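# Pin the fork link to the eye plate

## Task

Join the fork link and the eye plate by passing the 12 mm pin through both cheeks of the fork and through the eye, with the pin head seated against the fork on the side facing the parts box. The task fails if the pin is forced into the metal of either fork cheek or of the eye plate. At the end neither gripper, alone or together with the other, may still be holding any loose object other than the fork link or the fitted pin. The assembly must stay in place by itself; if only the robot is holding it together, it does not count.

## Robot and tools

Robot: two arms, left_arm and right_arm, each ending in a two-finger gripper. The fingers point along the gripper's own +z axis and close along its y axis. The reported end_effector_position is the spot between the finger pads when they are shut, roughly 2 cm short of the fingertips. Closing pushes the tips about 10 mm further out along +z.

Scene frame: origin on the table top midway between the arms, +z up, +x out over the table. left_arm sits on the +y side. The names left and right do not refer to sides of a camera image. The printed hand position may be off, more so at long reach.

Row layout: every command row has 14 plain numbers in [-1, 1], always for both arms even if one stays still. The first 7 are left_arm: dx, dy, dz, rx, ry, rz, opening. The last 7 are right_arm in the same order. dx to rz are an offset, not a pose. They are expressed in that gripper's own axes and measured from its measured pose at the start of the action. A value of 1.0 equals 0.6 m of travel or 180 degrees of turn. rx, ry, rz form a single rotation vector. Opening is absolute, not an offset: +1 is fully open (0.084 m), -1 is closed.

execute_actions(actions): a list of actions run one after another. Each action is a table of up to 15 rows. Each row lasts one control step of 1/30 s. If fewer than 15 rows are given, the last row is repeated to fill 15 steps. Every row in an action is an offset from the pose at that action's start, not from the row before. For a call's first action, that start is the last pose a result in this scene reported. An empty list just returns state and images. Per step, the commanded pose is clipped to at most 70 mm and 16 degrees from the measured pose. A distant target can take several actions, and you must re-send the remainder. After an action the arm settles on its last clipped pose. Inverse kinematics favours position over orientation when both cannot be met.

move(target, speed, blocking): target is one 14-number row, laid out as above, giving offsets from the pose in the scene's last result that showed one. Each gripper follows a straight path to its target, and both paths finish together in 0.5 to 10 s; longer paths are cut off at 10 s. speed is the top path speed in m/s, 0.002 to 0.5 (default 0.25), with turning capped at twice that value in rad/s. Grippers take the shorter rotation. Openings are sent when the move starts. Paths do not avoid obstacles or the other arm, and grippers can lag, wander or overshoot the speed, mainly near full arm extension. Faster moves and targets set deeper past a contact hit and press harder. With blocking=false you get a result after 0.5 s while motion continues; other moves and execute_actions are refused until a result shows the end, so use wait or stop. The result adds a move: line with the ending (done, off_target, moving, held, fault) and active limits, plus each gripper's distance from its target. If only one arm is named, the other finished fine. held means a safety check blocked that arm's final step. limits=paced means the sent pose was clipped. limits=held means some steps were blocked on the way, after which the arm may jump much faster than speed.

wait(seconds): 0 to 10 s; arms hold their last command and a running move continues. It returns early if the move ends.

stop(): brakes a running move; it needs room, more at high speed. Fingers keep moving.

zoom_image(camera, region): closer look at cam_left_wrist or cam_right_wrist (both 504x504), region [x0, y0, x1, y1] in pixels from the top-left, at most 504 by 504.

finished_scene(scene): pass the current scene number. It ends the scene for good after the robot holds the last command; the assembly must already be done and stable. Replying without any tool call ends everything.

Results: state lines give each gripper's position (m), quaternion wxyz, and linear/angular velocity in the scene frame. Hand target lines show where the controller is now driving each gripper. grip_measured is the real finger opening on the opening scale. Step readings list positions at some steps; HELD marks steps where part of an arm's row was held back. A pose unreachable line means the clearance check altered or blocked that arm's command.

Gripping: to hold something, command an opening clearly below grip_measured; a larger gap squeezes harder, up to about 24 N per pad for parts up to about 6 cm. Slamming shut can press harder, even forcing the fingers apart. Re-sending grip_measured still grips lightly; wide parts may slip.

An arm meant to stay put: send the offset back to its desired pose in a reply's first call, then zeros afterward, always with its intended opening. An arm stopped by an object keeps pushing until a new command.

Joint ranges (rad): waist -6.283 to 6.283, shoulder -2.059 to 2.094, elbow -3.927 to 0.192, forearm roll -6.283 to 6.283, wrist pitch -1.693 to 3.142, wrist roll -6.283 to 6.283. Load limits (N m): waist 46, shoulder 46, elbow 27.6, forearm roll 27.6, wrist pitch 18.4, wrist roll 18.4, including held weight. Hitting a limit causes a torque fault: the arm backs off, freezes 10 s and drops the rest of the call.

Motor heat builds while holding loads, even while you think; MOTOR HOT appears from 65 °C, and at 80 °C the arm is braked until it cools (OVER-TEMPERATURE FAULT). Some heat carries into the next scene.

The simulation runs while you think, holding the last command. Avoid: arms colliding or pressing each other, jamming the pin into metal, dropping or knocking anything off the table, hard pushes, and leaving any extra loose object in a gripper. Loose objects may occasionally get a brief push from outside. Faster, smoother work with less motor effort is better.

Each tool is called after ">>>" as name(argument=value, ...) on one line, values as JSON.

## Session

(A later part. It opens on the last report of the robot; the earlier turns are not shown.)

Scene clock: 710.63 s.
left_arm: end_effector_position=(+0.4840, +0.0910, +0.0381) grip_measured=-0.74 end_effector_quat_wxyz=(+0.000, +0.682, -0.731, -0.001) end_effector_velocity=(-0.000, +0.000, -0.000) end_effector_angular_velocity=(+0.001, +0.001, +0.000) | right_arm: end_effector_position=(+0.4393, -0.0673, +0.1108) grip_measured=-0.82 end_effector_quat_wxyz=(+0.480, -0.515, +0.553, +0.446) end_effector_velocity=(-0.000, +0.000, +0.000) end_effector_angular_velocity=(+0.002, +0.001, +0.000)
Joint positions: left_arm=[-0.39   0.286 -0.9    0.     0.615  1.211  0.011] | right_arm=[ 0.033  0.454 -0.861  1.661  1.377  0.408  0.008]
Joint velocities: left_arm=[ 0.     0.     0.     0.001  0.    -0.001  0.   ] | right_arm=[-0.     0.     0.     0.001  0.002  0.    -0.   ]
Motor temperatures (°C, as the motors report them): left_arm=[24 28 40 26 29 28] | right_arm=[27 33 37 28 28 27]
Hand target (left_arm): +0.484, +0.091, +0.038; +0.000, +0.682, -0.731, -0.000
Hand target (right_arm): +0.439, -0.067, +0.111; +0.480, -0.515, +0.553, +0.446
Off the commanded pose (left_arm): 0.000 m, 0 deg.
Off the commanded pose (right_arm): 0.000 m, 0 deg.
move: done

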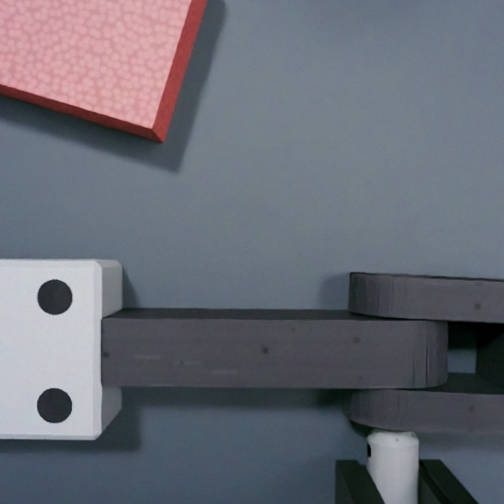

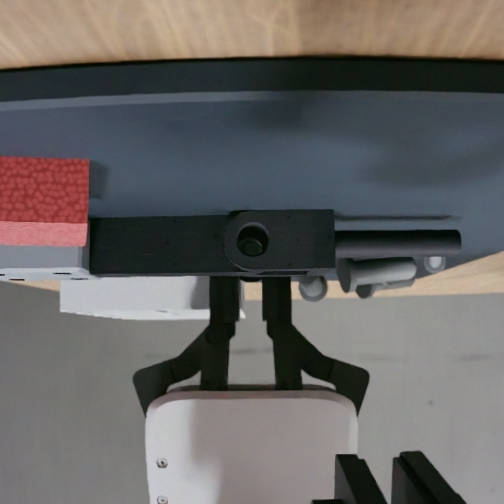

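>>> move(target=[0.0192, 0, 0, 0, 0, 0, -0.9, 0, 0, 0, 0, 0, 0, -0.8], speed=0.012)

>>> zoom_image(camera="cam_right_wrist", region=[205, 200, 345, 300])

>>> zoom_image(camera="cam_left_wrist", region=[320, 300, 504, 504])

Scene clock: 722.77 s.
left_arm: end_effector_position=(+0.4830, +0.0798, +0.0379) grip_measured=-0.74 end_effector_quat_wxyz=(+0.000, +0.683, -0.731, -0.001) end_effector_velocity=(+0.000, -0.001, +0.000) end_effector_angular_velocity=(-0.001, -0.001, -0.000) | right_arm: end_effector_position=(+0.4393, -0.0673, +0.1108) grip_measured=-0.82 end_effector_quat_wxyz=(+0.480, -0.515, +0.553, +0.446) end_effector_velocity=(+0.000, -0.000, -0.000) end_effector_angular_velocity=(-0.001, -0.000, -0.000)
Joint positions: left_arm=[-0.412  0.297 -0.916  0.     0.621  1.188  0.011] | right_arm=[ 0.033  0.454 -0.861  1.661  1.377  0.408  0.008]
Joint velocities: left_arm=[-0.002  0.    -0.001 -0.001 -0.001 -0.001 -0.   ] | right_arm=[-0.    -0.    -0.    -0.001 -0.001 -0.     0.   ]
Motor temperatures (°C, as the motors report them): left_arm=[24 28 40 26 29 28] | right_arm=[27 33 37 28 28 27]
Hand target (left_arm): +0.483, +0.080, +0.038; +0.000, +0.682, -0.731, -0.000
Hand target (right_arm): +0.439, -0.067, +0.111; +0.480, -0.515, +0.553, +0.446
Off the commanded pose (left_arm): 0.000 m, 0 deg.
Off the commanded pose (right_arm): 0.000 m, 0 deg.
move: done

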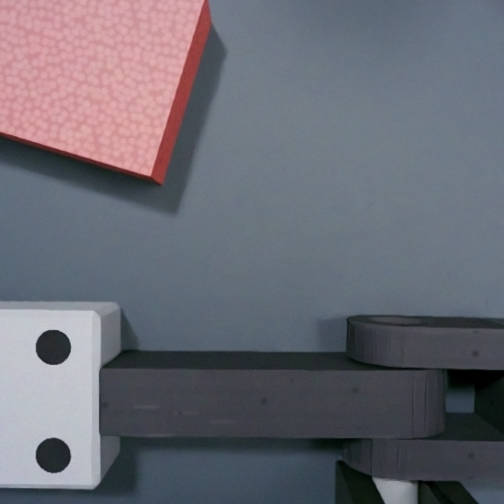

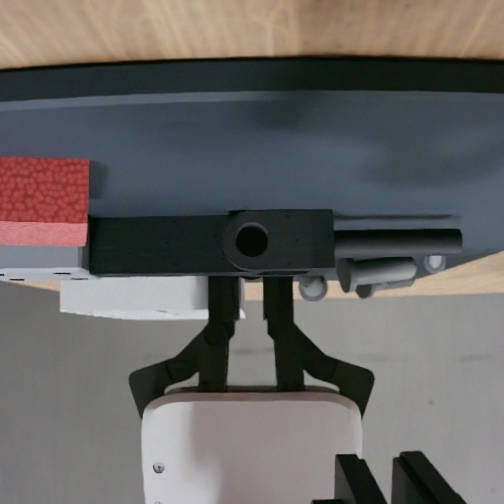

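Region (205, 200, 345, 300) of cam_right_wrist's 504x504 image, scaled by 3.600, with more detail than that image has; it fills the top 360 rows of this view, and the rest is white.

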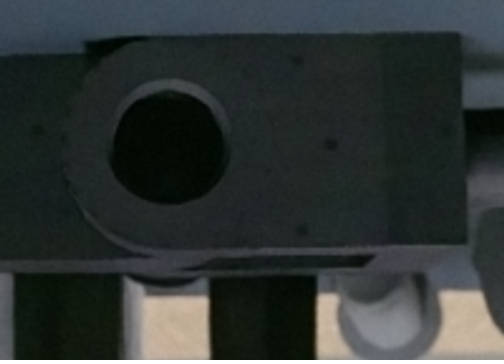

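Region (320, 300, 504, 504) of cam_left_wrist's 504x504 image, scaled by 2.471, with more detail than that image has; it fills the left 455 columns of this view, and the rest is white.

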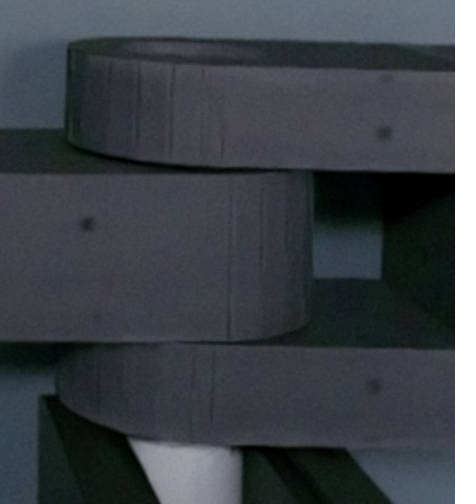

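>>> execute_actions(actions=[[[0,0,0,0,0,0,-0.76,0,0,0,0,0,0,-0.8],[0,0,0,0,0,0,-0.73,0,0,0,0,0,0,-0.8],[0,0,0,0,0,0,-0.71,0,0,0,0,0,0,-0.8],[0,0,0,0,0,0,-0.69,0,0,0,0,0,0,-0.8],[0,0,0,0,0,0,-0.64,0,0,0,0,0,0,-0.8],[0,0,0,0,0,0,-0.56,0,0,0,0,0,0,-0.8],[0,0,0,0,0,0,-0.48,0,0,0,0,0,0,-0.8],[0,0,0,0,0,0,-0.40,0,0,0,0,0,0,-0.8],[0,0,0,0,0,0,-0.35,0,0,0,0,0,0,-0.8]]])

>>> move(target=[-0.0667, 0, 0, 0, 0, 0, -0.35, 0, 0, 0, 0, 0, 0, -0.8], speed=0.08)

Scene clock: 738.77 s.
left_arm: end_effector_position=(+0.4831, +0.0795, +0.0381) grip_measured=-0.37 end_effector_quat_wxyz=(+0.000, +0.682, -0.731, -0.001) end_effector_velocity=(-0.001, +0.002, -0.001) end_effector_angular_velocity=(+0.002, +0.004, +0.002) | right_arm: end_effector_position=(+0.4393, -0.0673, +0.1108) grip_measured=-0.82 end_effector_quat_wxyz=(+0.480, -0.515, +0.553, +0.446) end_effector_velocity=(+0.000, +0.000, +0.000) end_effector_angular_velocity=(+0.000, -0.000, -0.001)
Joint positions: left_arm=[-0.413  0.297 -0.917 -0.     0.621  1.188  0.028] | right_arm=[ 0.033  0.454 -0.861  1.661  1.377  0.408  0.008]
Joint velocities: left_arm=[ 0.002 -0.     0.003 -0.     0.002 -0.     0.   ] | right_arm=[ 0.    -0.     0.     0.001 -0.    -0.    -0.   ]
Motor temperatures (°C, as the motors report them): left_arm=[24 29 41 26 30 28] | right_arm=[27 33 37 28 28 27]
Hand target (left_arm): +0.483, +0.080, +0.038; +0.000, +0.683, -0.731, -0.001
Hand target (right_arm): +0.439, -0.067, +0.111; +0.480, -0.515, +0.553, +0.446
Off the commanded pose (left_arm): 0.000 m, 0 deg.
Off the commanded pose (right_arm): 0.000 m, 0 deg.
Step readings (end_effector_position):
0: left_arm (+0.4832, +0.0795, +0.0380) | right_arm (+0.4393, -0.0673, +0.1108)
1: left_arm (+0.4832, +0.0795, +0.0380) | right_arm (+0.4393, -0.0673, +0.1108)
2: left_arm (+0.4832, +0.0796, +0.0380) | right_arm (+0.4393, -0.0673, +0.1108)
4: left_arm (+0.4833, +0.0794, +0.0381) | right_arm (+0.4393, -0.0673, +0.1108)
8: left_arm (+0.4846, +0.0788, +0.0392) | right_arm (+0.4393, -0.0673, +0.1108)
15: end_effector_position above

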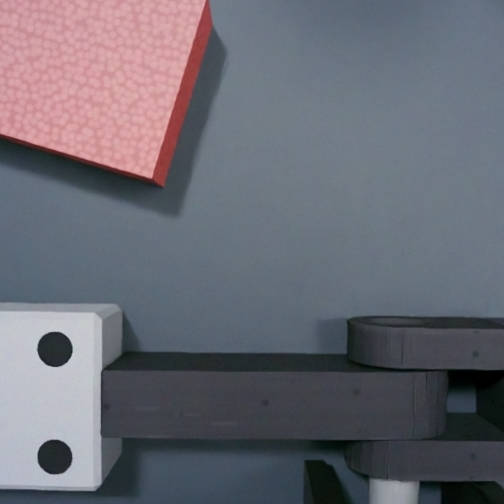

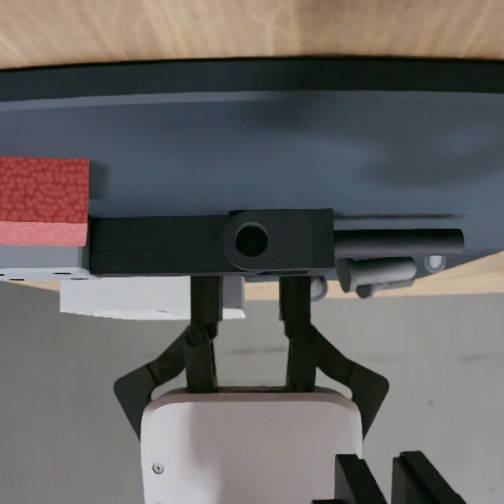

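Scene clock: 739.57 s.
left_arm: end_effector_position=(+0.4859, +0.1194, +0.0381) grip_measured=-0.37 end_effector_quat_wxyz=(+0.000, +0.682, -0.731, -0.001) end_effector_velocity=(-0.000, +0.000, -0.000) end_effector_angular_velocity=(-0.000, +0.000, -0.001) | right_arm: end_effector_position=(+0.4393, -0.0673, +0.1108) grip_measured=-0.82 end_effector_quat_wxyz=(+0.480, -0.515, +0.553, +0.446) end_effector_velocity=(-0.000, -0.000, -0.000) end_effector_angular_velocity=(-0.001, -0.001, +0.000)
Joint positions: left_arm=[-0.332  0.261 -0.863  0.001  0.603  1.269  0.028] | right_arm=[ 0.033  0.454 -0.861  1.661  1.377  0.408  0.008]
Joint velocities: left_arm=[ 0.    -0.     0.    -0.    -0.     0.002 -0.   ] | right_arm=[-0.    -0.     0.    -0.001 -0.001 -0.001 -0.   ]
Motor temperatures (°C, as the motors report them): left_arm=[24 29 41 26 30 28] | right_arm=[27 33 37 28 28 27]
Hand target (left_arm): +0.486, +0.120, +0.038; +0.000, +0.682, -0.731, -0.001
Hand target (right_arm): +0.439, -0.067, +0.111; +0.480, -0.515, +0.553, +0.446
Off the commanded pose (left_arm): 0.000 m, 0 deg.
Off the commanded pose (right_arm): 0.000 m, 0 deg.
move: done

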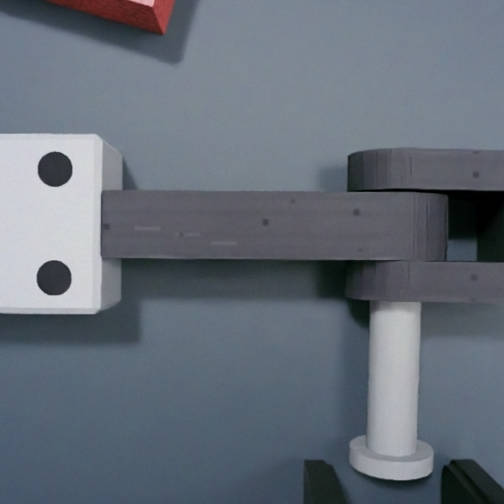

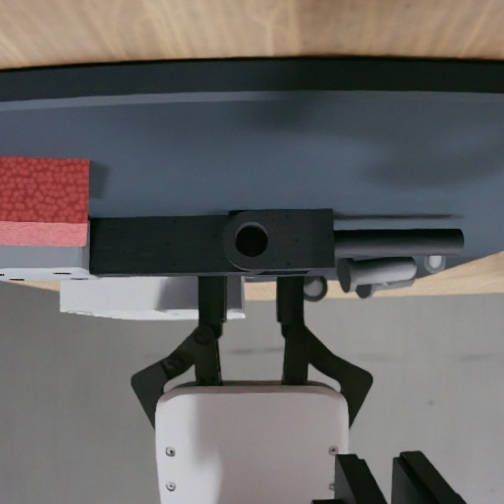

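>>> zoom_image(camera="cam_left_wrist", region=[294, 380, 504, 504])

>>> zoom_image(camera="cam_left_wrist", region=[324, 140, 504, 320])

>>> zoom_image(camera="cam_right_wrist", region=[205, 200, 305, 300])

Region (294, 380, 504, 504) of cam_left_wrist's 504x504 image, scaled by 2.400, with more detail than that image has; it fills the top 298 rows of this view, and the rest is white.

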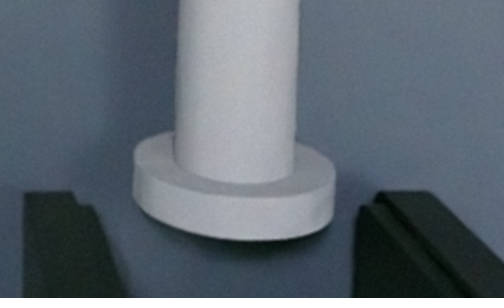

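Region (324, 140, 504, 320) of cam_left_wrist's 504x504 image, scaled by 2.800, with more detail than that image has.

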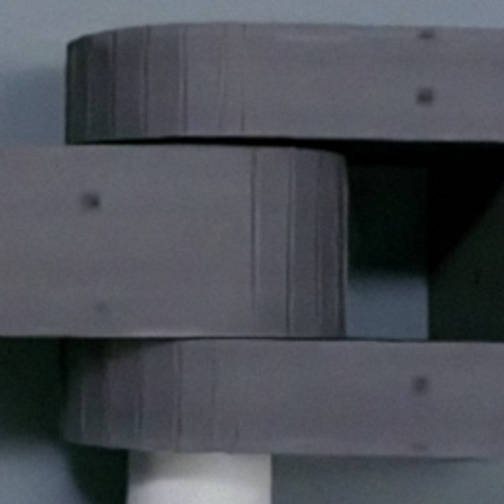

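Region (205, 200, 305, 300) of cam_right_wrist's 504x504 image, scaled by 5.040, with more detail than that image has.

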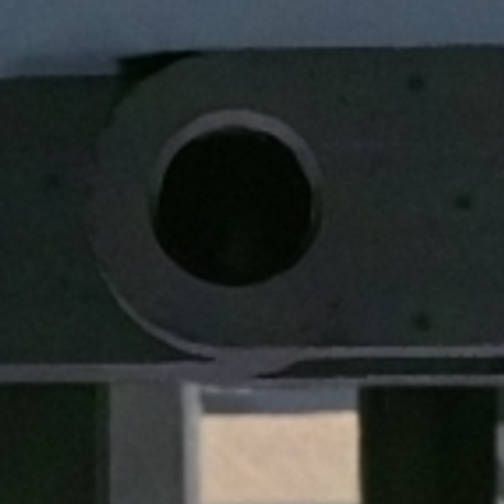

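>>> execute_actions(actions=[[[-0.001,0,0,0,0,0,-0.38,0,0,0,0,0,0,-0.8],[-0.002,0,0,0,0,0,-0.40,0,0,0,0,0,0,-0.8],[-0.003,0,0,0,0,0,-0.42,0,0,0,0,0,0,-0.8],[-0.0035,0,0,0,0,0,-0.44,0,0,0,0,0,0,-0.8],[-0.0035,0,0,0,0,0,-0.46,0,0,0,0,0,0,-0.8],[-0.0035,0,0,0,0,0,-0.50,0,0,0,0,0,0,-0.8],[-0.0035,0,0,0,0,0,-0.60,0,0,0,0,0,0,-0.8],[-0.0035,0,0,0,0,0,-0.70,0,0,0,0,0,0,-0.8],[-0.0035,0,0,0,0,0,-0.80,0,0,0,0,0,0,-0.8],[-0.0035,0,0,0,0,0,-0.90,0,0,0,0,0,0,-0.8],[-0.0035,0,0,0,0,0,-0.96,0,0,0,0,0,0,-0.8]]])

Scene clock: 768.10 s.
left_arm: end_effector_position=(+0.4861, +0.1215, +0.0381) grip_measured=-0.98 end_effector_quat_wxyz=(+0.000, +0.682, -0.731, -0.001) end_effector_velocity=(-0.000, +0.000, +0.000) end_effector_angular_velocity=(+0.000, +0.000, +0.000) | right_arm: end_effector_position=(+0.4393, -0.0673, +0.1108) grip_measured=-0.82 end_effector_quat_wxyz=(+0.480, -0.515, +0.553, +0.446) end_effector_velocity=(+0.000, +0.000, +0.000) end_effector_angular_velocity=(+0.001, -0.000, -0.000)
Joint positions: left_arm=[-0.327  0.259 -0.861  0.001  0.603  1.273  0.001] | right_arm=[ 0.033  0.454 -0.861  1.661  1.377  0.408  0.008]
Joint velocities: left_arm=[ 0.    -0.     0.    -0.     0.001  0.    -0.   ] | right_arm=[-0.    -0.     0.     0.001  0.001 -0.    -0.   ]
Motor temperatures (°C, as the motors report them): left_arm=[24 29 40 26 30 28] | right_arm=[27 33 37 28 28 27]
Hand target (left_arm): +0.486, +0.122, +0.038; +0.000, +0.682, -0.731, -0.001
Hand target (right_arm): +0.439, -0.067, +0.111; +0.480, -0.515, +0.553, +0.446
Off the commanded pose (left_arm): 0.000 m, 0 deg.
Off the commanded pose (right_arm): 0.000 m, 0 deg.
Step readings (end_effector_position):
0: left_arm (+0.4859, +0.1196, +0.0381) | right_arm (+0.4393, -0.0673, +0.1108)
1: left_arm (+0.4859, +0.1196, +0.0381) | right_arm (+0.4393, -0.0673, +0.1108)
2: left_arm (+0.4859, +0.1198, +0.0381) | right_arm (+0.4393, -0.0673, +0.1108)
4: left_arm (+0.4860, +0.1206, +0.0381) | right_arm (+0.4393, -0.0673, +0.1108)
8: left_arm (+0.4861, +0.1215, +0.0381) | right_arm (+0.4393, -0.0673, +0.1108)
15: end_effector_position above

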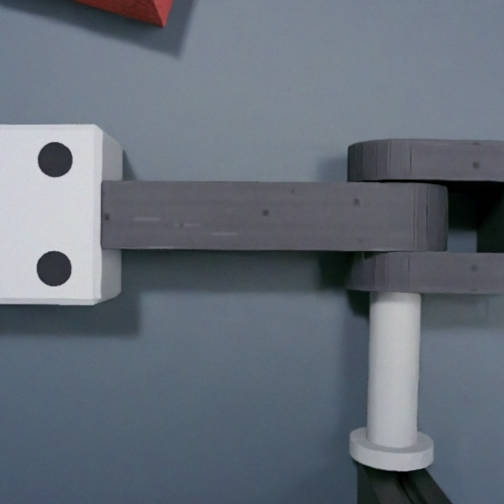

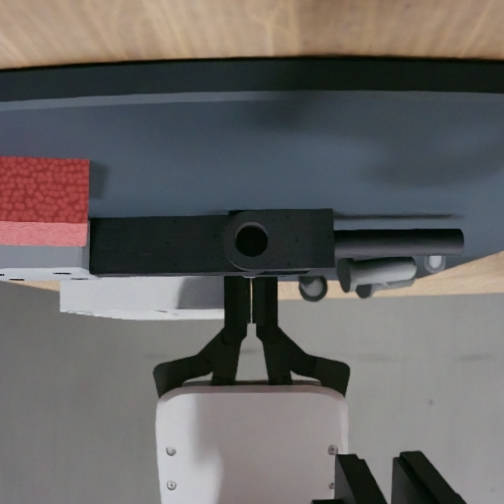

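>>> execute_actions(actions=[[[0.0005,0,0,0,0,0,-0.96,0,0,0,0,0,0,-0.8],[0.001,0,0,0,0,0,-0.96,0,0,0,0,0,0,-0.8],[0.0015,0,0,0,0,0,-0.96,0,0,0,0,0,0,-0.8],[0.002,0,0,0,0,0,-0.96,0,0,0,0,0,0,-0.8],[0.0025,0,0,0,0,0,-0.96,0,0,0,0,0,0,-0.8],[0.003,0,0,0,0,0,-0.96,0,0,0,0,0,0,-0.8],[0.0035,0,0,0,0,0,-0.96,0,0,0,0,0,0,-0.8],[0.004,0,0,0,0,0,-0.96,0,0,0,0,0,0,-0.8],[0.0045,0,0,0,0,0,-0.96,0,0,0,0,0,0,-0.8],[0.005,0,0,0,0,0,-0.96,0,0,0,0,0,0,-0.8],[0.0055,0,0,0,0,0,-0.96,0,0,0,0,0,0,-0.8],[0.006,0,0,0,0,0,-0.96,0,0,0,0,0,0,-0.8],[0.0065,0,0,0,0,0,-0.96,0,0,0,0,0,0,-0.8],[0.007,0,0,0,0,0,-0.96,0,0,0,0,0,0,-0.8],[0.0075,0,0,0,0,0,-0.96,0,0,0,0,0,0,-0.8]],[[0.0012,0,0,0,0,0,-0.96,0,0,0,0,0,0,-0.8],[0.0015,0,0,0,0,0,-0.96,0,0,0,0,0,0,-0.8],[0.0018,0,0,0,0,0,-0.96,0,0,0,0,0,0,-0.8],[0.0021,0,0,0,0,0,-0.96,0,0,0,0,0,0,-0.8],[0.0024,0,0,0,0,0,-0.96,0,0,0,0,0,0,-0.8],[0.0027,0,0,0,0,0,-0.96,0,0,0,0,0,0,-0.8],[0.003,0,0,0,0,0,-0.96,0,0,0,0,0,0,-0.8],[0.0033,0,0,0,0,0,-0.96,0,0,0,0,0,0,-0.8],[0.0036,0,0,0,0,0,-0.96,0,0,0,0,0,0,-0.8],[0.0039,0,0,0,0,0,-0.96,0,0,0,0,0,0,-0.8],[0.0042,0,0,0,0,0,-0.96,0,0,0,0,0,0,-0.8],[0.0045,0,0,0,0,0,-0.96,0,0,0,0,0,0,-0.8],[0.0048,0,0,0,0,0,-0.96,0,0,0,0,0,0,-0.8],[0.005,0,0,0,0,0,-0.96,0,0,0,0,0,0,-0.8]],[[-0.0005,0,0,0,0,0,-0.96,0,0,0,0,0,0,-0.8]]])

Scene clock: 782.23 s.
left_arm: end_effector_position=(+0.4854, +0.1182, +0.0378) grip_measured=-0.98 end_effector_quat_wxyz=(+0.000, +0.684, -0.730, -0.002) end_effector_velocity=(-0.000, +0.000, -0.000) end_effector_angular_velocity=(-0.000, +0.001, +0.001) | right_arm: end_effector_position=(+0.4393, -0.0673, +0.1108) grip_measured=-0.82 end_effector_quat_wxyz=(+0.480, -0.515, +0.553, +0.446) end_effector_velocity=(-0.000, +0.000, -0.000) end_effector_angular_velocity=(-0.000, +0.000, +0.001)
Joint positions: left_arm=[-0.335  0.264 -0.867  0.003  0.607  1.26   0.001] | right_arm=[ 0.033  0.454 -0.861  1.661  1.377  0.408  0.008]
Joint velocities: left_arm=[ 0.     0.     0.    -0.001  0.    -0.     0.   ] | right_arm=[ 0.     0.    -0.    -0.001  0.     0.     0.   ]
Motor temperatures (°C, as the motors report them): left_arm=[24 29 40 26 30 28] | right_arm=[27 33 37 28 28 27]
Hand target (left_arm): +0.485, +0.118, +0.038; +0.000, +0.684, -0.730, -0.002
Hand target (right_arm): +0.439, -0.067, +0.111; +0.480, -0.515, +0.553, +0.446
Off the commanded pose (left_arm): 0.000 m, 0 deg.
Off the commanded pose (right_arm): 0.000 m, 0 deg.
Step readings (end_effector_position; steps 1 to 15: 1st action; 16 to 30: 2nd action; 31 to 45: 3rd action):
0: left_arm (+0.4861, +0.1215, +0.0381) | right_arm (+0.4393, -0.0673, +0.1108)
1: left_arm (+0.4861, +0.1215, +0.0381) | right_arm (+0.4393, -0.0673, +0.1108)
2: left_arm (+0.4861, +0.1214, +0.0381) | right_arm (+0.4393, -0.0673, +0.1108)
4: left_arm (+0.4860, +0.1209, +0.0381) | right_arm (+0.4393, -0.0673, +0.1108)
8: left_arm (+0.4859, +0.1198, +0.0381) | right_arm (+0.4393, -0.0673, +0.1108)
15: left_arm (+0.4856, +0.1189, +0.0379) | right_arm (+0.4393, -0.0673, +0.1108)
16: left_arm (+0.4856, +0.1188, +0.0379) | right_arm (+0.4393, -0.0673, +0.1108)
17: left_arm (+0.4856, +0.1189, +0.0379) | right_arm (+0.4393, -0.0673, +0.1108)
19: left_arm (+0.4856, +0.1188, +0.0379) | right_arm (+0.4393, -0.0673, +0.1108)
23: left_arm (+0.4855, +0.1185, +0.0378) | right_arm (+0.4393, -0.0673, +0.1108)
30: left_arm (+0.4854, +0.1179, +0.0377) | right_arm (+0.4393, -0.0673, +0.1108)
31: left_arm (+0.4854, +0.1180, +0.0377) | right_arm (+0.4393, -0.0673, +0.1108)
32: left_arm (+0.4855, +0.1183, +0.0377) | right_arm (+0.4393, -0.0673, +0.1108)
34: left_arm (+0.4855, +0.1183, +0.0377) | right_arm (+0.4393, -0.0673, +0.1108)
38: left_arm (+0.4854, +0.1182, +0.0377) | right_arm (+0.4393, -0.0673, +0.1108)
45: end_effector_position above

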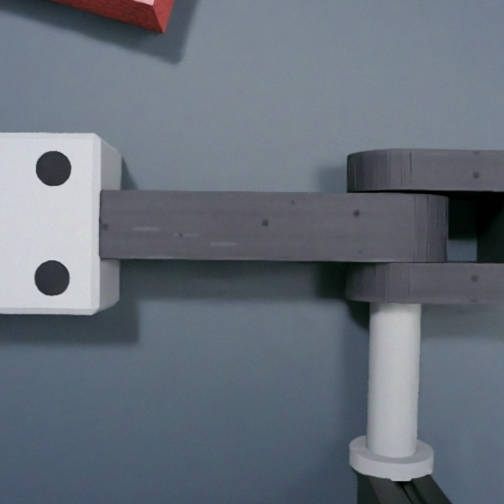

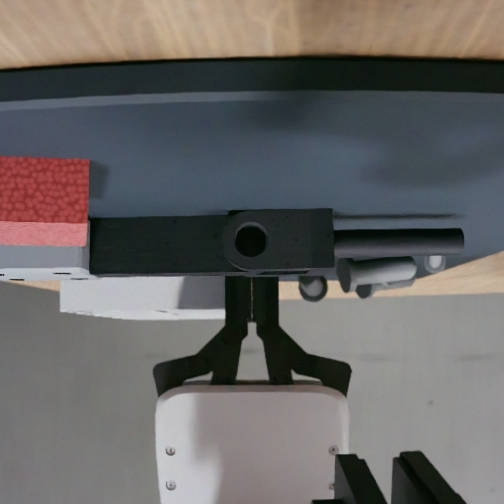

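>>> execute_actions(actions=[[[-0.002,0,0,0,0,0,-0.96,0,0,0,0,0,0,-0.8],[-0.004,0,0,0,0,0,-0.96,0,0,0,0,0,0,-0.8],[-0.0055,-0.0008,-0.0005,0,0,0.0013,-0.96,0,0,0,0,0,0,-0.8]]])

>>> zoom_image(camera="cam_left_wrist", region=[300, 270, 504, 504])

>>> zoom_image(camera="cam_right_wrist", region=[205, 200, 345, 300])

Scene clock: 786.90 s.
left_arm: end_effector_position=(+0.4866, +0.1202, +0.0385) grip_measured=-0.98 end_effector_quat_wxyz=(-0.000, +0.682, -0.732, -0.001) end_effector_velocity=(-0.001, +0.007, -0.002) end_effector_angular_velocity=(+0.007, +0.008, +0.008) | right_arm: end_effector_position=(+0.4393, -0.0673, +0.1108) grip_measured=-0.82 end_effector_quat_wxyz=(+0.480, -0.515, +0.553, +0.446) end_effector_velocity=(+0.000, +0.000, +0.000) end_effector_angular_velocity=(+0.001, +0.001, -0.001)
Joint positions: left_arm=[-0.33   0.262 -0.866  0.002  0.606  1.271  0.001] | right_arm=[ 0.033  0.454 -0.861  1.661  1.377  0.408  0.008]
Joint velocities: left_arm=[ 0.013 -0.002  0.006  0.005  0.006  0.     0.   ] | right_arm=[ 0.     0.    -0.     0.001  0.     0.001 -0.   ]
Motor temperatures (°C, as the motors report them): left_arm=[24 29 40 26 30 28] | right_arm=[27 33 37 28 28 27]
Hand target (left_arm): +0.486, +0.122, +0.038; +0.000, +0.682, -0.731, -0.002
Hand target (right_arm): +0.439, -0.067, +0.111; +0.480, -0.515, +0.553, +0.446
Off the commanded pose (left_arm): 0.001 m, 0 deg.
Off the commanded pose (right_arm): 0.000 m, 0 deg.
Step readings (end_effector_position):
0: left_arm (+0.4854, +0.1182, +0.0377) | right_arm (+0.4393, -0.0673, +0.1108)
1: left_arm (+0.4854, +0.1183, +0.0377) | right_arm (+0.4393, -0.0673, +0.1108)
2: left_arm (+0.4855, +0.1185, +0.0378) | right_arm (+0.4393, -0.0673, +0.1108)
4: left_arm (+0.4857, +0.1190, +0.0379) | right_arm (+0.4393, -0.0673, +0.1108)
8: left_arm (+0.4858, +0.1192, +0.0379) | right_arm (+0.4393, -0.0673, +0.1108)
15: end_effector_position above

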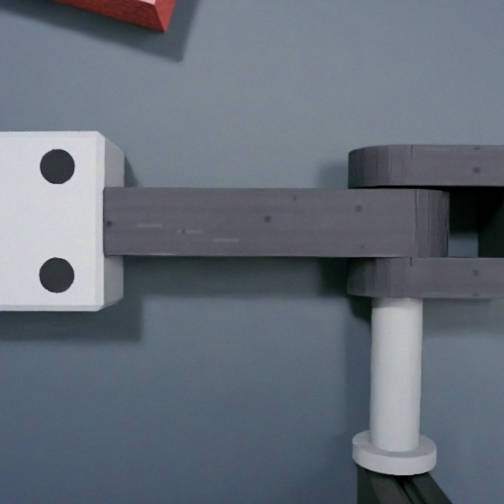

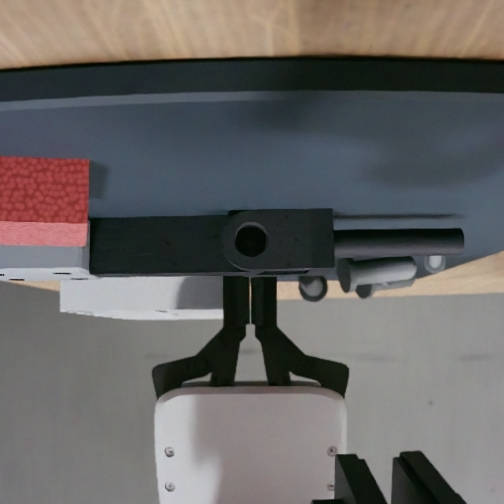

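Region (300, 270, 504, 504) of cam_left_wrist's 504x504 image, scaled by 2.154, with more detail than that image has; it fills the left 439 columns of this view, and the rest is white.

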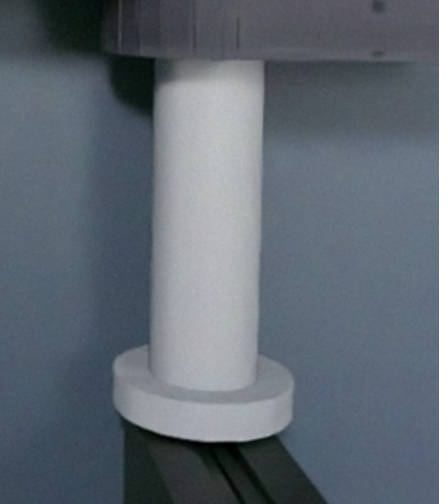

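Region (205, 200, 345, 300) of cam_right_wrist's 504x504 image, scaled by 3.600, with more detail than that image has; it fills the top 360 rows of this view, and the rest is white.

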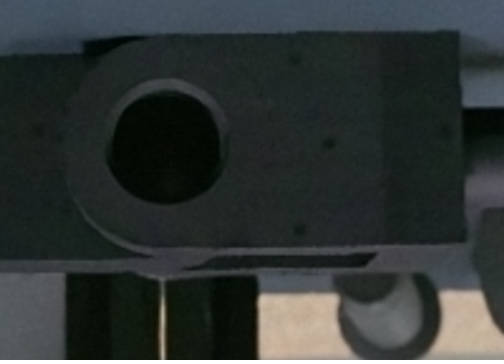

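>>> execute_actions(actions=[])

Scene clock: 805.23 s.
left_arm: end_effector_position=(+0.4861, +0.1215, +0.0381) grip_measured=-0.98 end_effector_quat_wxyz=(+0.000, +0.682, -0.731, -0.002) end_effector_velocity=(-0.000, +0.000, -0.000) end_effector_angular_velocity=(+0.001, +0.001, -0.001) | right_arm: end_effector_position=(+0.4393, -0.0673, +0.1108) grip_measured=-0.82 end_effector_quat_wxyz=(+0.480, -0.515, +0.553, +0.446) end_effector_velocity=(+0.000, -0.000, -0.000) end_effector_angular_velocity=(-0.001, +0.000, -0.002)
Joint positions: left_arm=[-0.328  0.261 -0.865  0.003  0.608  1.271  0.001] | right_arm=[ 0.033  0.454 -0.861  1.661  1.377  0.408  0.008]
Joint velocities: left_arm=[-0.     0.001  0.     0.001  0.    -0.    -0.   ] | right_arm=[-0.     0.    -0.     0.001 -0.002  0.     0.   ]
Motor temperatures (°C, as the motors report them): left_arm=[24 29 40 26 30 28] | right_arm=[27 33 37 28 28 27]
Hand target (left_arm): +0.486, +0.122, +0.038; +0.000, +0.682, -0.731, -0.002
Hand target (right_arm): +0.439, -0.067, +0.111; +0.480, -0.515, +0.553, +0.446
Off the commanded pose (left_arm): 0.000 m, 0 deg.
Off the commanded pose (right_arm): 0.000 m, 0 deg.

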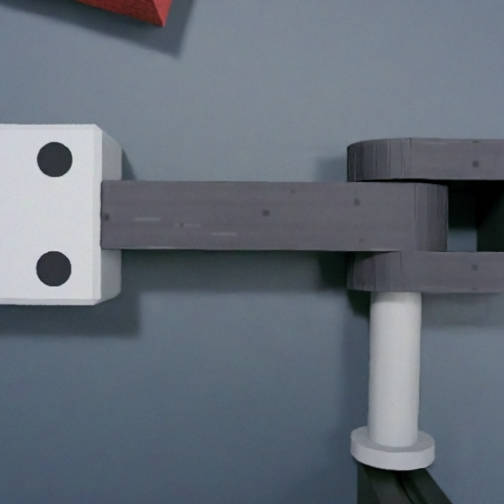

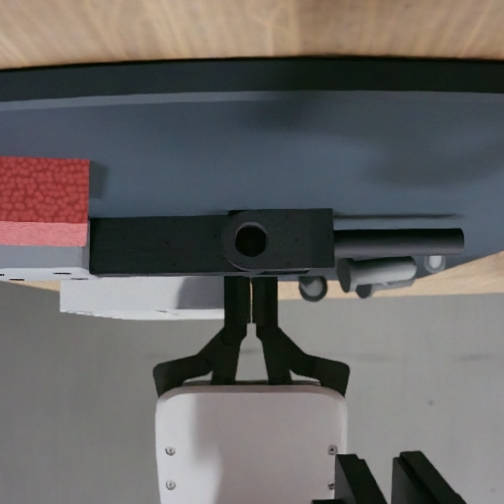

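>>> execute_actions(actions=[[[0,0,0.0005,0,0,0,-0.38,0,0,0,0,0,0,-0.8],[0,0,0.001,0,0,0,-0.38,0,0,0,0,0,0,-0.8],[0,0,0.0015,0,0,0,-0.38,0,0,0,0,0,0,-0.8],[0,0,0.002,0,0,0,-0.38,0,0,0,0,0,0,-0.8],[0,0,0.0025,0,0,0,-0.38,0,0,0,0,0,0,-0.8]],[[0.001,0,0,0,0,0,-0.38,0,0,0,0,0,0,-0.8],[0.0025,0,0,0,0,0,-0.38,0,0,0,0,0,0,-0.8],[0.004,0,0,0,0,0,-0.38,0,0,0,0,0,0,-0.8],[0.0055,0,0,0,0,0,-0.38,0,0,0,0,0,0,-0.8],[0.007,0,0,0,0,0,-0.38,0,0,0,0,0,0,-0.8],[0.0085,0,0,0,0,0,-0.40,0,0,0,0,0,0,-0.8],[0.0095,0,0,0,0,0,-0.42,0,0,0,0,0,0,-0.8],[0.0102,0,0,0,0,0,-0.44,0,0,0,0,0,0,-0.8],[0.0102,0,0,0,0,0,-0.46,0,0,0,0,0,0,-0.8]]])

>>> zoom_image(camera="cam_left_wrist", region=[300, 420, 480, 504])

>>> zoom_image(camera="cam_right_wrist", region=[215, 250, 285, 300])

Scene clock: 816.90 s.
left_arm: end_effector_position=(+0.4857, +0.1154, +0.0366) grip_measured=-0.48 end_effector_quat_wxyz=(+0.000, +0.682, -0.731, -0.002) end_effector_velocity=(-0.000, +0.000, -0.000) end_effector_angular_velocity=(+0.001, +0.001, +0.001) | right_arm: end_effector_position=(+0.4393, -0.0673, +0.1108) grip_measured=-0.82 end_effector_quat_wxyz=(+0.480, -0.515, +0.553, +0.446) end_effector_velocity=(+0.000, -0.000, +0.000) end_effector_angular_velocity=(-0.000, -0.000, -0.000)
Joint positions: left_arm=[-0.34   0.27  -0.871  0.003  0.606  1.259  0.023] | right_arm=[ 0.033  0.454 -0.861  1.661  1.377  0.408  0.008]
Joint velocities: left_arm=[ 0.     0.001  0.     0.001  0.001 -0.001  0.   ] | right_arm=[-0. -0.  0. -0.  0. -0.  0.]
Motor temperatures (°C, as the motors report them): left_arm=[24 29 40 26 30 28] | right_arm=[27 33 37 28 28 27]
Hand target (left_arm): +0.486, +0.115, +0.037; +0.000, +0.682, -0.731, -0.002
Hand target (right_arm): +0.439, -0.067, +0.111; +0.480, -0.515, +0.553, +0.446
Off the commanded pose (left_arm): 0.000 m, 0 deg.
Off the commanded pose (right_arm): 0.000 m, 0 deg.
Step readings (end_effector_position; steps 1 to 15: 1st action; 16 to 30: 2nd action):
0: left_arm (+0.4861, +0.1215, +0.0381) | right_arm (+0.4393, -0.0673, +0.1108)
1: left_arm (+0.4861, +0.1215, +0.0380) | right_arm (+0.4393, -0.0673, +0.1108)
2: left_arm (+0.4862, +0.1215, +0.0380) | right_arm (+0.4393, -0.0673, +0.1108)
4: left_arm (+0.4862, +0.1215, +0.0375) | right_arm (+0.4393, -0.0673, +0.1108)
8: left_arm (+0.4860, +0.1216, +0.0365) | right_arm (+0.4393, -0.0673, +0.1108)
15: left_arm (+0.4862, +0.1215, +0.0366) | right_arm (+0.4393, -0.0673, +0.1108)
16: left_arm (+0.4861, +0.1215, +0.0366) | right_arm (+0.4393, -0.0673, +0.1108)
17: left_arm (+0.4861, +0.1213, +0.0366) | right_arm (+0.4393, -0.0673, +0.1108)
19: left_arm (+0.4861, +0.1200, +0.0366) | right_arm (+0.4393, -0.0673, +0.1108)
23: left_arm (+0.4858, +0.1166, +0.0366) | right_arm (+0.4393, -0.0673, +0.1108)
30: end_effector_position above

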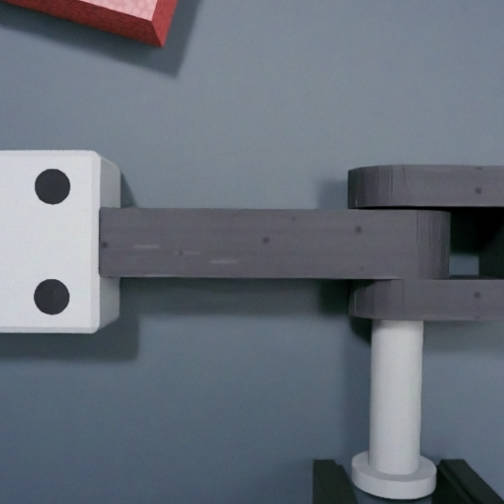

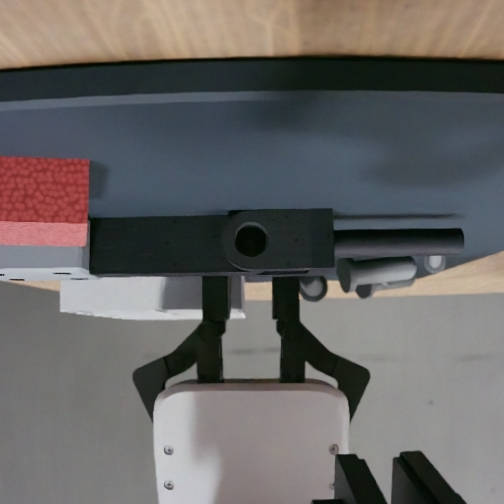

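Region (300, 420, 480, 504) of cam_left_wrist's 504x504 image, scaled by 2.800, with more detail than that image has; it fills the top 235 rows of this view, and the rest is white.

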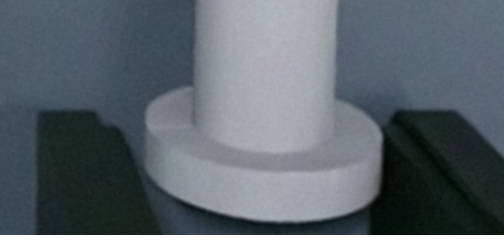

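Region (215, 250, 285, 300) of cam_right_wrist's 504x504 image, scaled by 7.200, with more detail than that image has; it fills the top 360 rows of this view, and the rest is white.

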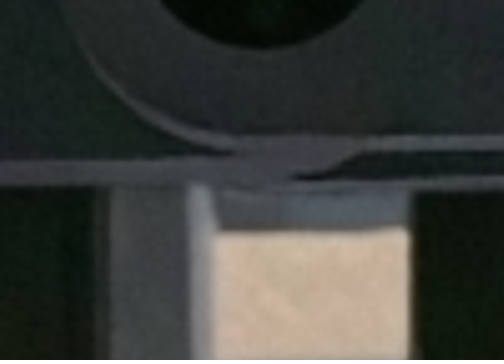

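>>> execute_actions(actions=[[[0.0006,0,0,0,0,0,-0.47,0,0,0,0,0,0,-0.8],[0.0012,0,0,0,0,0,-0.48,0,0,0,0,0,0,-0.8],[0.0012,0,0,0,0,0,-0.49,0,0,0,0,0,0,-0.8],[0.0012,0,0,0,0,0,-0.50,0,0,0,0,0,0,-0.8],[0.0012,0,0,0,0,0,-0.51,0,0,0,0,0,0,-0.8],[0.0012,0,0,0,0,0,-0.525,0,0,0,0,0,0,-0.8],[0.0012,0,0,0,0,0,-0.54,0,0,0,0,0,0,-0.8],[0.0012,0,0,0,0,0,-0.56,0,0,0,0,0,0,-0.8],[0.0012,0,0,0,0,0,-0.58,0,0,0,0,0,0,-0.8],[0.0012,0,0,0,0,0,-0.60,0,0,0,0,0,0,-0.8],[0.0012,0,-0.0006,0,0,0,-0.60,0,0,0,0,0,0,-0.8],[0.0012,0,-0.0012,0,0,0,-0.60,0,0,0,0,0,0,-0.8],[0.0012,0,-0.0018,0,0,0,-0.60,0,0,0,0,0,0,-0.8],[0.0012,0,-0.0024,0,0,0,-0.60,0,0,0,0,0,0,-0.8],[0.0012,0,-0.003,0,0,0,-0.60,0,0,0,0,0,0,-0.8]]])

>>> wait(seconds=0.5)

>>> zoom_image(camera="cam_left_wrist", region=[300, 300, 504, 504])

>>> zoom_image(camera="cam_right_wrist", region=[215, 250, 285, 300])

Scene clock: 828.13 s.
left_arm: end_effector_position=(+0.4854, +0.1148, +0.0373) grip_measured=-0.58 end_effector_quat_wxyz=(+0.000, +0.682, -0.731, -0.003) end_effector_velocity=(-0.001, +0.001, +0.009) end_effector_angular_velocity=(+0.002, +0.003, +0.002) | right_arm: end_effector_position=(+0.4393, -0.0673, +0.1108) grip_measured=-0.82 end_effector_quat_wxyz=(+0.480, -0.515, +0.553, +0.446) end_effector_velocity=(-0.000, +0.000, -0.000) end_effector_angular_velocity=(-0.001, +0.001, +0.001)
Joint positions: left_arm=[-0.342  0.268 -0.872  0.003  0.609  1.257  0.019] | right_arm=[ 0.033  0.454 -0.861  1.661  1.377  0.408  0.008]
Joint velocities: left_arm=[ 0.002 -0.023 -0.     0.     0.027 -0.     0.   ] | right_arm=[ 0.    -0.     0.    -0.001 -0.     0.001  0.   ]
Motor temperatures (°C, as the motors report them): left_arm=[24 29 40 26 30 28] | right_arm=[27 33 37 28 28 27]
Hand target (left_arm): +0.486, +0.115, +0.038; +0.000, +0.682, -0.731, -0.002
Hand target (right_arm): +0.439, -0.067, +0.111; +0.480, -0.515, +0.553, +0.446
Off the commanded pose (left_arm): 0.001 m, 0 deg.
Off the commanded pose (right_arm): 0.000 m, 0 deg.
Step readings (end_effector_position):
0: left_arm (+0.4857, +0.1154, +0.0366) | right_arm (+0.4393, -0.0673, +0.1108)
1: left_arm (+0.4857, +0.1153, +0.0366) | right_arm (+0.4393, -0.0673, +0.1108)
2: left_arm (+0.4857, +0.1152, +0.0366) | right_arm (+0.4393, -0.0673, +0.1108)
4: left_arm (+0.4857, +0.1148, +0.0366) | right_arm (+0.4393, -0.0673, +0.1108)
8: left_arm (+0.4856, +0.1147, +0.0365) | right_arm (+0.4393, -0.0673, +0.1108)
15: end_effector_position above

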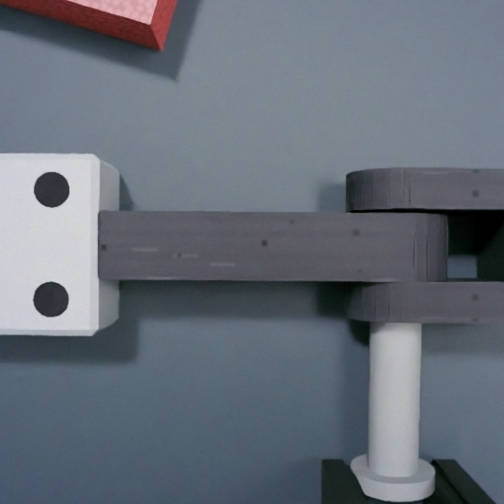

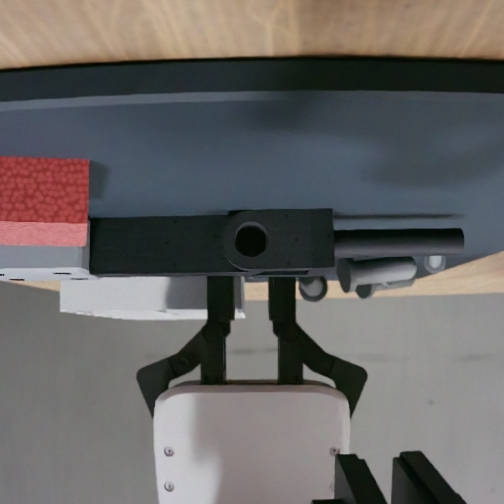

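Scene clock: 828.63 s.
left_arm: end_effector_position=(+0.4857, +0.1147, +0.0383) grip_measured=-0.58 end_effector_quat_wxyz=(+0.000, +0.682, -0.731, -0.002) end_effector_velocity=(+0.000, +0.000, -0.000) end_effector_angular_velocity=(-0.000, +0.000, +0.001) | right_arm: end_effector_position=(+0.4393, -0.0673, +0.1108) grip_measured=-0.82 end_effector_quat_wxyz=(+0.480, -0.515, +0.553, +0.446) end_effector_velocity=(-0.000, +0.000, -0.000) end_effector_angular_velocity=(+0.001, +0.000, -0.000)
Joint positions: left_arm=[-0.342  0.266 -0.873  0.003  0.611  1.257  0.019] | right_arm=[ 0.033  0.454 -0.861  1.661  1.377  0.408  0.008]
Joint velocities: left_arm=[ 0.     0.    -0.    -0.001 -0.    -0.     0.   ] | right_arm=[-0.     0.     0.     0.001  0.    -0.     0.   ]
Motor temperatures (°C, as the motors report them): left_arm=[24 29 40 26 30 28] | right_arm=[27 33 37 28 28 27]
Hand target (left_arm): +0.486, +0.115, +0.038; +0.000, +0.682, -0.731, -0.002
Hand target (right_arm): +0.439, -0.067, +0.111; +0.480, -0.515, +0.553, +0.446
Off the commanded pose (left_arm): 0.000 m, 0 deg.
Off the commanded pose (right_arm): 0.000 m, 0 deg.
wait: 0.50 s; at rest by 0.17 s

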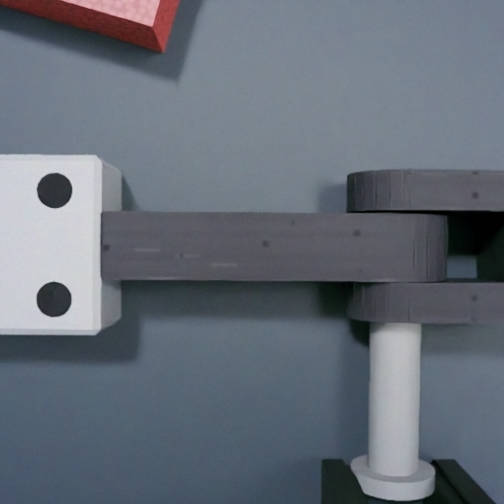

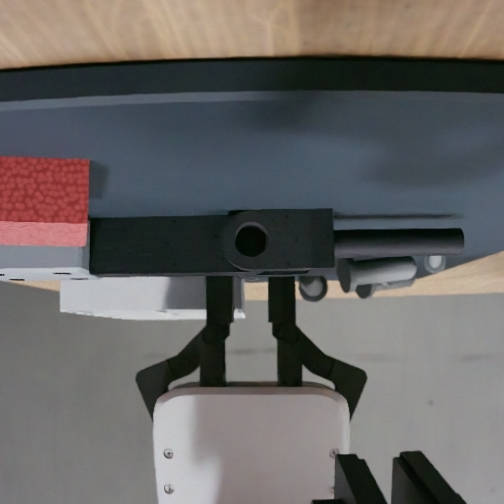

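Region (300, 300, 504, 504) of cam_left_wrist's 504x504 image, scaled by 2.471, with more detail than that image has.

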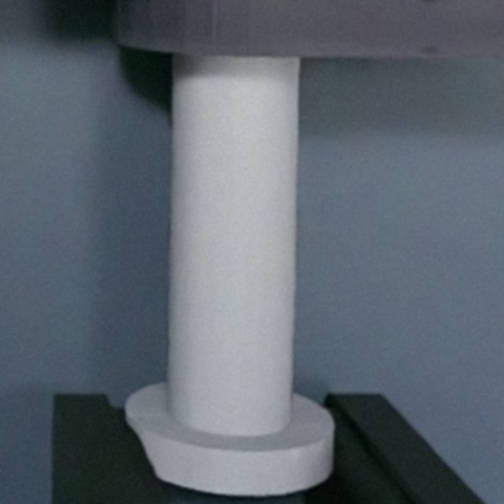

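Region (215, 250, 285, 300) of cam_right_wrist's 504x504 image, scaled by 7.200, with more detail than that image has; it fills the top 360 rows of this view, and the rest is white.

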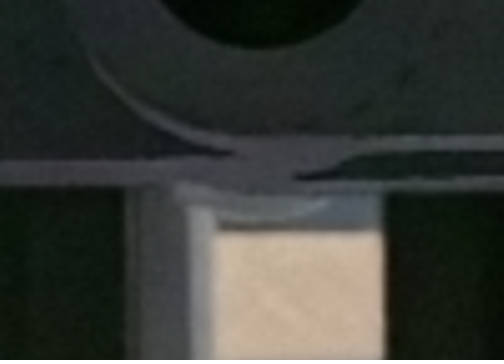

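>>> execute_actions(actions=[[[0.0004,0,0,0,0,0,-0.60,0,0,0,0,0,0,-0.8],[0.0008,0,0,0,0,0,-0.60,0,0,0,0,0,0,-0.8],[0.0012,0,0,0,0,0,-0.60,0,0,0,0,0,0,-0.8],[0.0016,0,0,0,0,0,-0.60,0,0,0,0,0,0,-0.8],[0.002,0,0,0,0,0,-0.60,0,0,0,0,0,0,-0.8],[0.0024,0,0,0,0,0,-0.60,0,0,0,0,0,0,-0.8],[0.0028,0,0,0,0,0,-0.60,0,0,0,0,0,0,-0.8],[0.0032,0,0,0,0,0,-0.60,0,0,0,0,0,0,-0.8],[0.0036,0,0,0,0,0,-0.60,0,0,0,0,0,0,-0.8],[0.004,0,0,0,0,0,-0.60,0,0,0,0,0,0,-0.8],[0.0044,0,0,0,0,0,-0.60,0,0,0,0,0,0,-0.8],[0.0048,0,0,0,0,0,-0.60,0,0,0,0,0,0,-0.8],[0.005,0,0,0,0,0,-0.60,0,0,0,0,0,0,-0.8]]])

Scene clock: 836.23 s.
left_arm: end_effector_position=(+0.4855, +0.1118, +0.0383) grip_measured=-0.58 end_effector_quat_wxyz=(+0.000, +0.682, -0.731, -0.002) end_effector_velocity=(-0.000, -0.002, +0.000) end_effector_angular_velocity=(+0.001, +0.000, -0.001) | right_arm: end_effector_position=(+0.4393, -0.0673, +0.1108) grip_measured=-0.82 end_effector_quat_wxyz=(+0.480, -0.515, +0.553, +0.446) end_effector_velocity=(-0.000, -0.000, +0.000) end_effector_angular_velocity=(-0.000, -0.001, +0.001)
Joint positions: left_arm=[-0.348  0.269 -0.876  0.003  0.612  1.251  0.019] | right_arm=[ 0.033  0.454 -0.861  1.661  1.377  0.408  0.008]
Joint velocities: left_arm=[-0.005  0.001 -0.003  0.001  0.002 -0.005 -0.   ] | right_arm=[-0.    -0.    -0.    -0.001  0.    -0.    -0.   ]
Motor temperatures (°C, as the motors report them): left_arm=[24 29 40 26 30 28] | right_arm=[27 33 37 28 28 27]
Hand target (left_arm): +0.485, +0.112, +0.038; +0.000, +0.682, -0.731, -0.002
Hand target (right_arm): +0.439, -0.067, +0.111; +0.480, -0.515, +0.553, +0.446
Off the commanded pose (left_arm): 0.000 m, 0 deg.
Off the commanded pose (right_arm): 0.000 m, 0 deg.
Step readings (end_effector_position):
0: left_arm (+0.4857, +0.1147, +0.0384) | right_arm (+0.4393, -0.0673, +0.1108)
1: left_arm (+0.4857, +0.1147, +0.0384) | right_arm (+0.4393, -0.0673, +0.1108)
2: left_arm (+0.4857, +0.1146, +0.0384) | right_arm (+0.4393, -0.0673, +0.1108)
4: left_arm (+0.4856, +0.1142, +0.0383) | right_arm (+0.4393, -0.0673, +0.1108)
8: left_arm (+0.4856, +0.1133, +0.0383) | right_arm (+0.4393, -0.0673, +0.1108)
15: end_effector_position above

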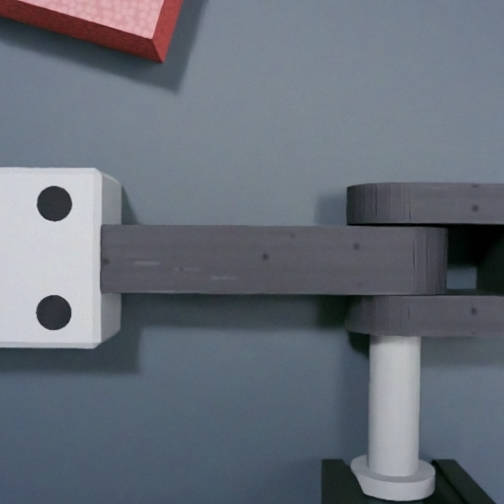

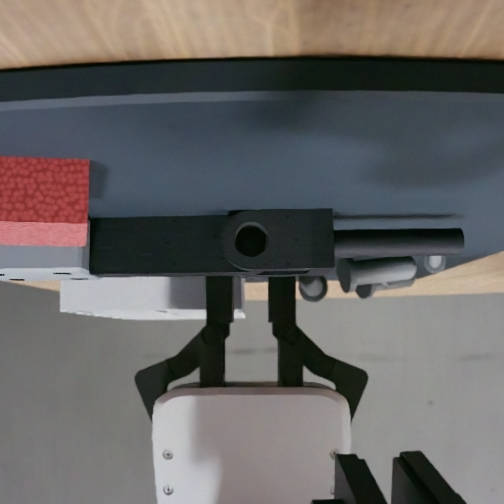

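The levelled pin now slides freely. Continuing in another short step.

>>> execute_actions(actions=[[[0.0006,0,0,0,0,0,-0.60,0,0,0,0,0,0,-0.8],[0.001,0,0,0,0,0,-0.60,0,0,0,0,0,0,-0.8],[0.0014,0,0,0,0,0,-0.60,0,0,0,0,0,0,-0.8],[0.0018,0,0,0,0,0,-0.60,0,0,0,0,0,0,-0.8],[0.0022,0,0,0,0,0,-0.60,0,0,0,0,0,0,-0.8],[0.0026,0,0,0,0,0,-0.60,0,0,0,0,0,0,-0.8],[0.003,0,0,0,0,0,-0.60,0,0,0,0,0,0,-0.8],[0.0034,0,0,0,0,0,-0.60,0,0,0,0,0,0,-0.8],[0.0038,0,0,0,0,0,-0.60,0,0,0,0,0,0,-0.8],[0.0042,0,0,0,0,0,-0.60,0,0,0,0,0,0,-0.8],[0.0046,0,0,0,0,0,-0.60,0,0,0,0,0,0,-0.8],[0.005,0,0,0,0,0,-0.60,0,0,0,0,0,0,-0.8]]])

Scene clock: 840.97 s.
left_arm: end_effector_position=(+0.4853, +0.1086, +0.0384) grip_measured=-0.58 end_effector_quat_wxyz=(+0.000, +0.682, -0.731, -0.002) end_effector_velocity=(-0.000, -0.014, +0.004) end_effector_angular_velocity=(-0.009, -0.010, -0.018) | right_arm: end_effector_position=(+0.4393, -0.0673, +0.1108) grip_measured=-0.82 end_effector_quat_wxyz=(+0.480, -0.515, +0.553, +0.446) end_effector_velocity=(+0.000, -0.000, +0.000) end_effector_angular_velocity=(+0.000, +0.000, -0.001)
Joint positions: left_arm=[-0.354  0.271 -0.88   0.002  0.613  1.245  0.019] | right_arm=[ 0.033  0.454 -0.861  1.661  1.377  0.408  0.008]
Joint velocities: left_arm=[-0.027 -0.002 -0.009 -0.007 -0.002 -0.003 -0.   ] | right_arm=[-0.     0.     0.     0.001 -0.     0.    -0.   ]
Motor temperatures (°C, as the motors report them): left_arm=[24 29 40 26 30 28] | right_arm=[27 33 37 28 28 27]
Hand target (left_arm): +0.485, +0.109, +0.038; +0.000, +0.682, -0.731, -0.002
Hand target (right_arm): +0.439, -0.067, +0.111; +0.480, -0.515, +0.553, +0.446
Off the commanded pose (left_arm): 0.000 m, 0 deg.
Off the commanded pose (right_arm): 0.000 m, 0 deg.
Step readings (end_effector_position):
0: left_arm (+0.4855, +0.1117, +0.0383) | right_arm (+0.4393, -0.0673, +0.1108)
1: left_arm (+0.4855, +0.1117, +0.0383) | right_arm (+0.4393, -0.0673, +0.1108)
2: left_arm (+0.4855, +0.1116, +0.0383) | right_arm (+0.4393, -0.0673, +0.1108)
4: left_arm (+0.4854, +0.1112, +0.0383) | right_arm (+0.4393, -0.0673, +0.1108)
8: left_arm (+0.4853, +0.1109, +0.0381) | right_arm (+0.4393, -0.0673, +0.1108)
15: end_effector_position above

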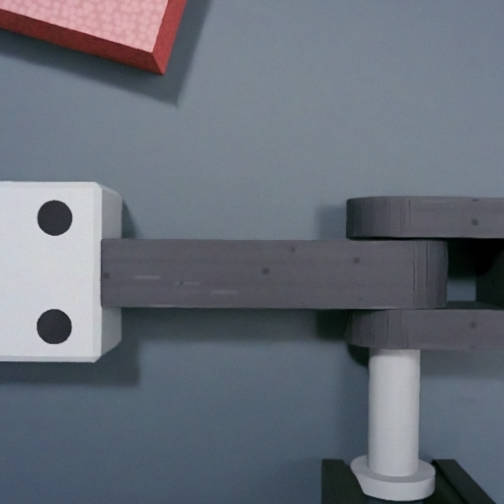

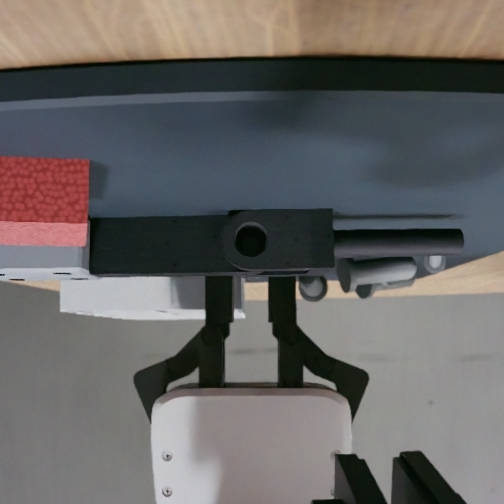

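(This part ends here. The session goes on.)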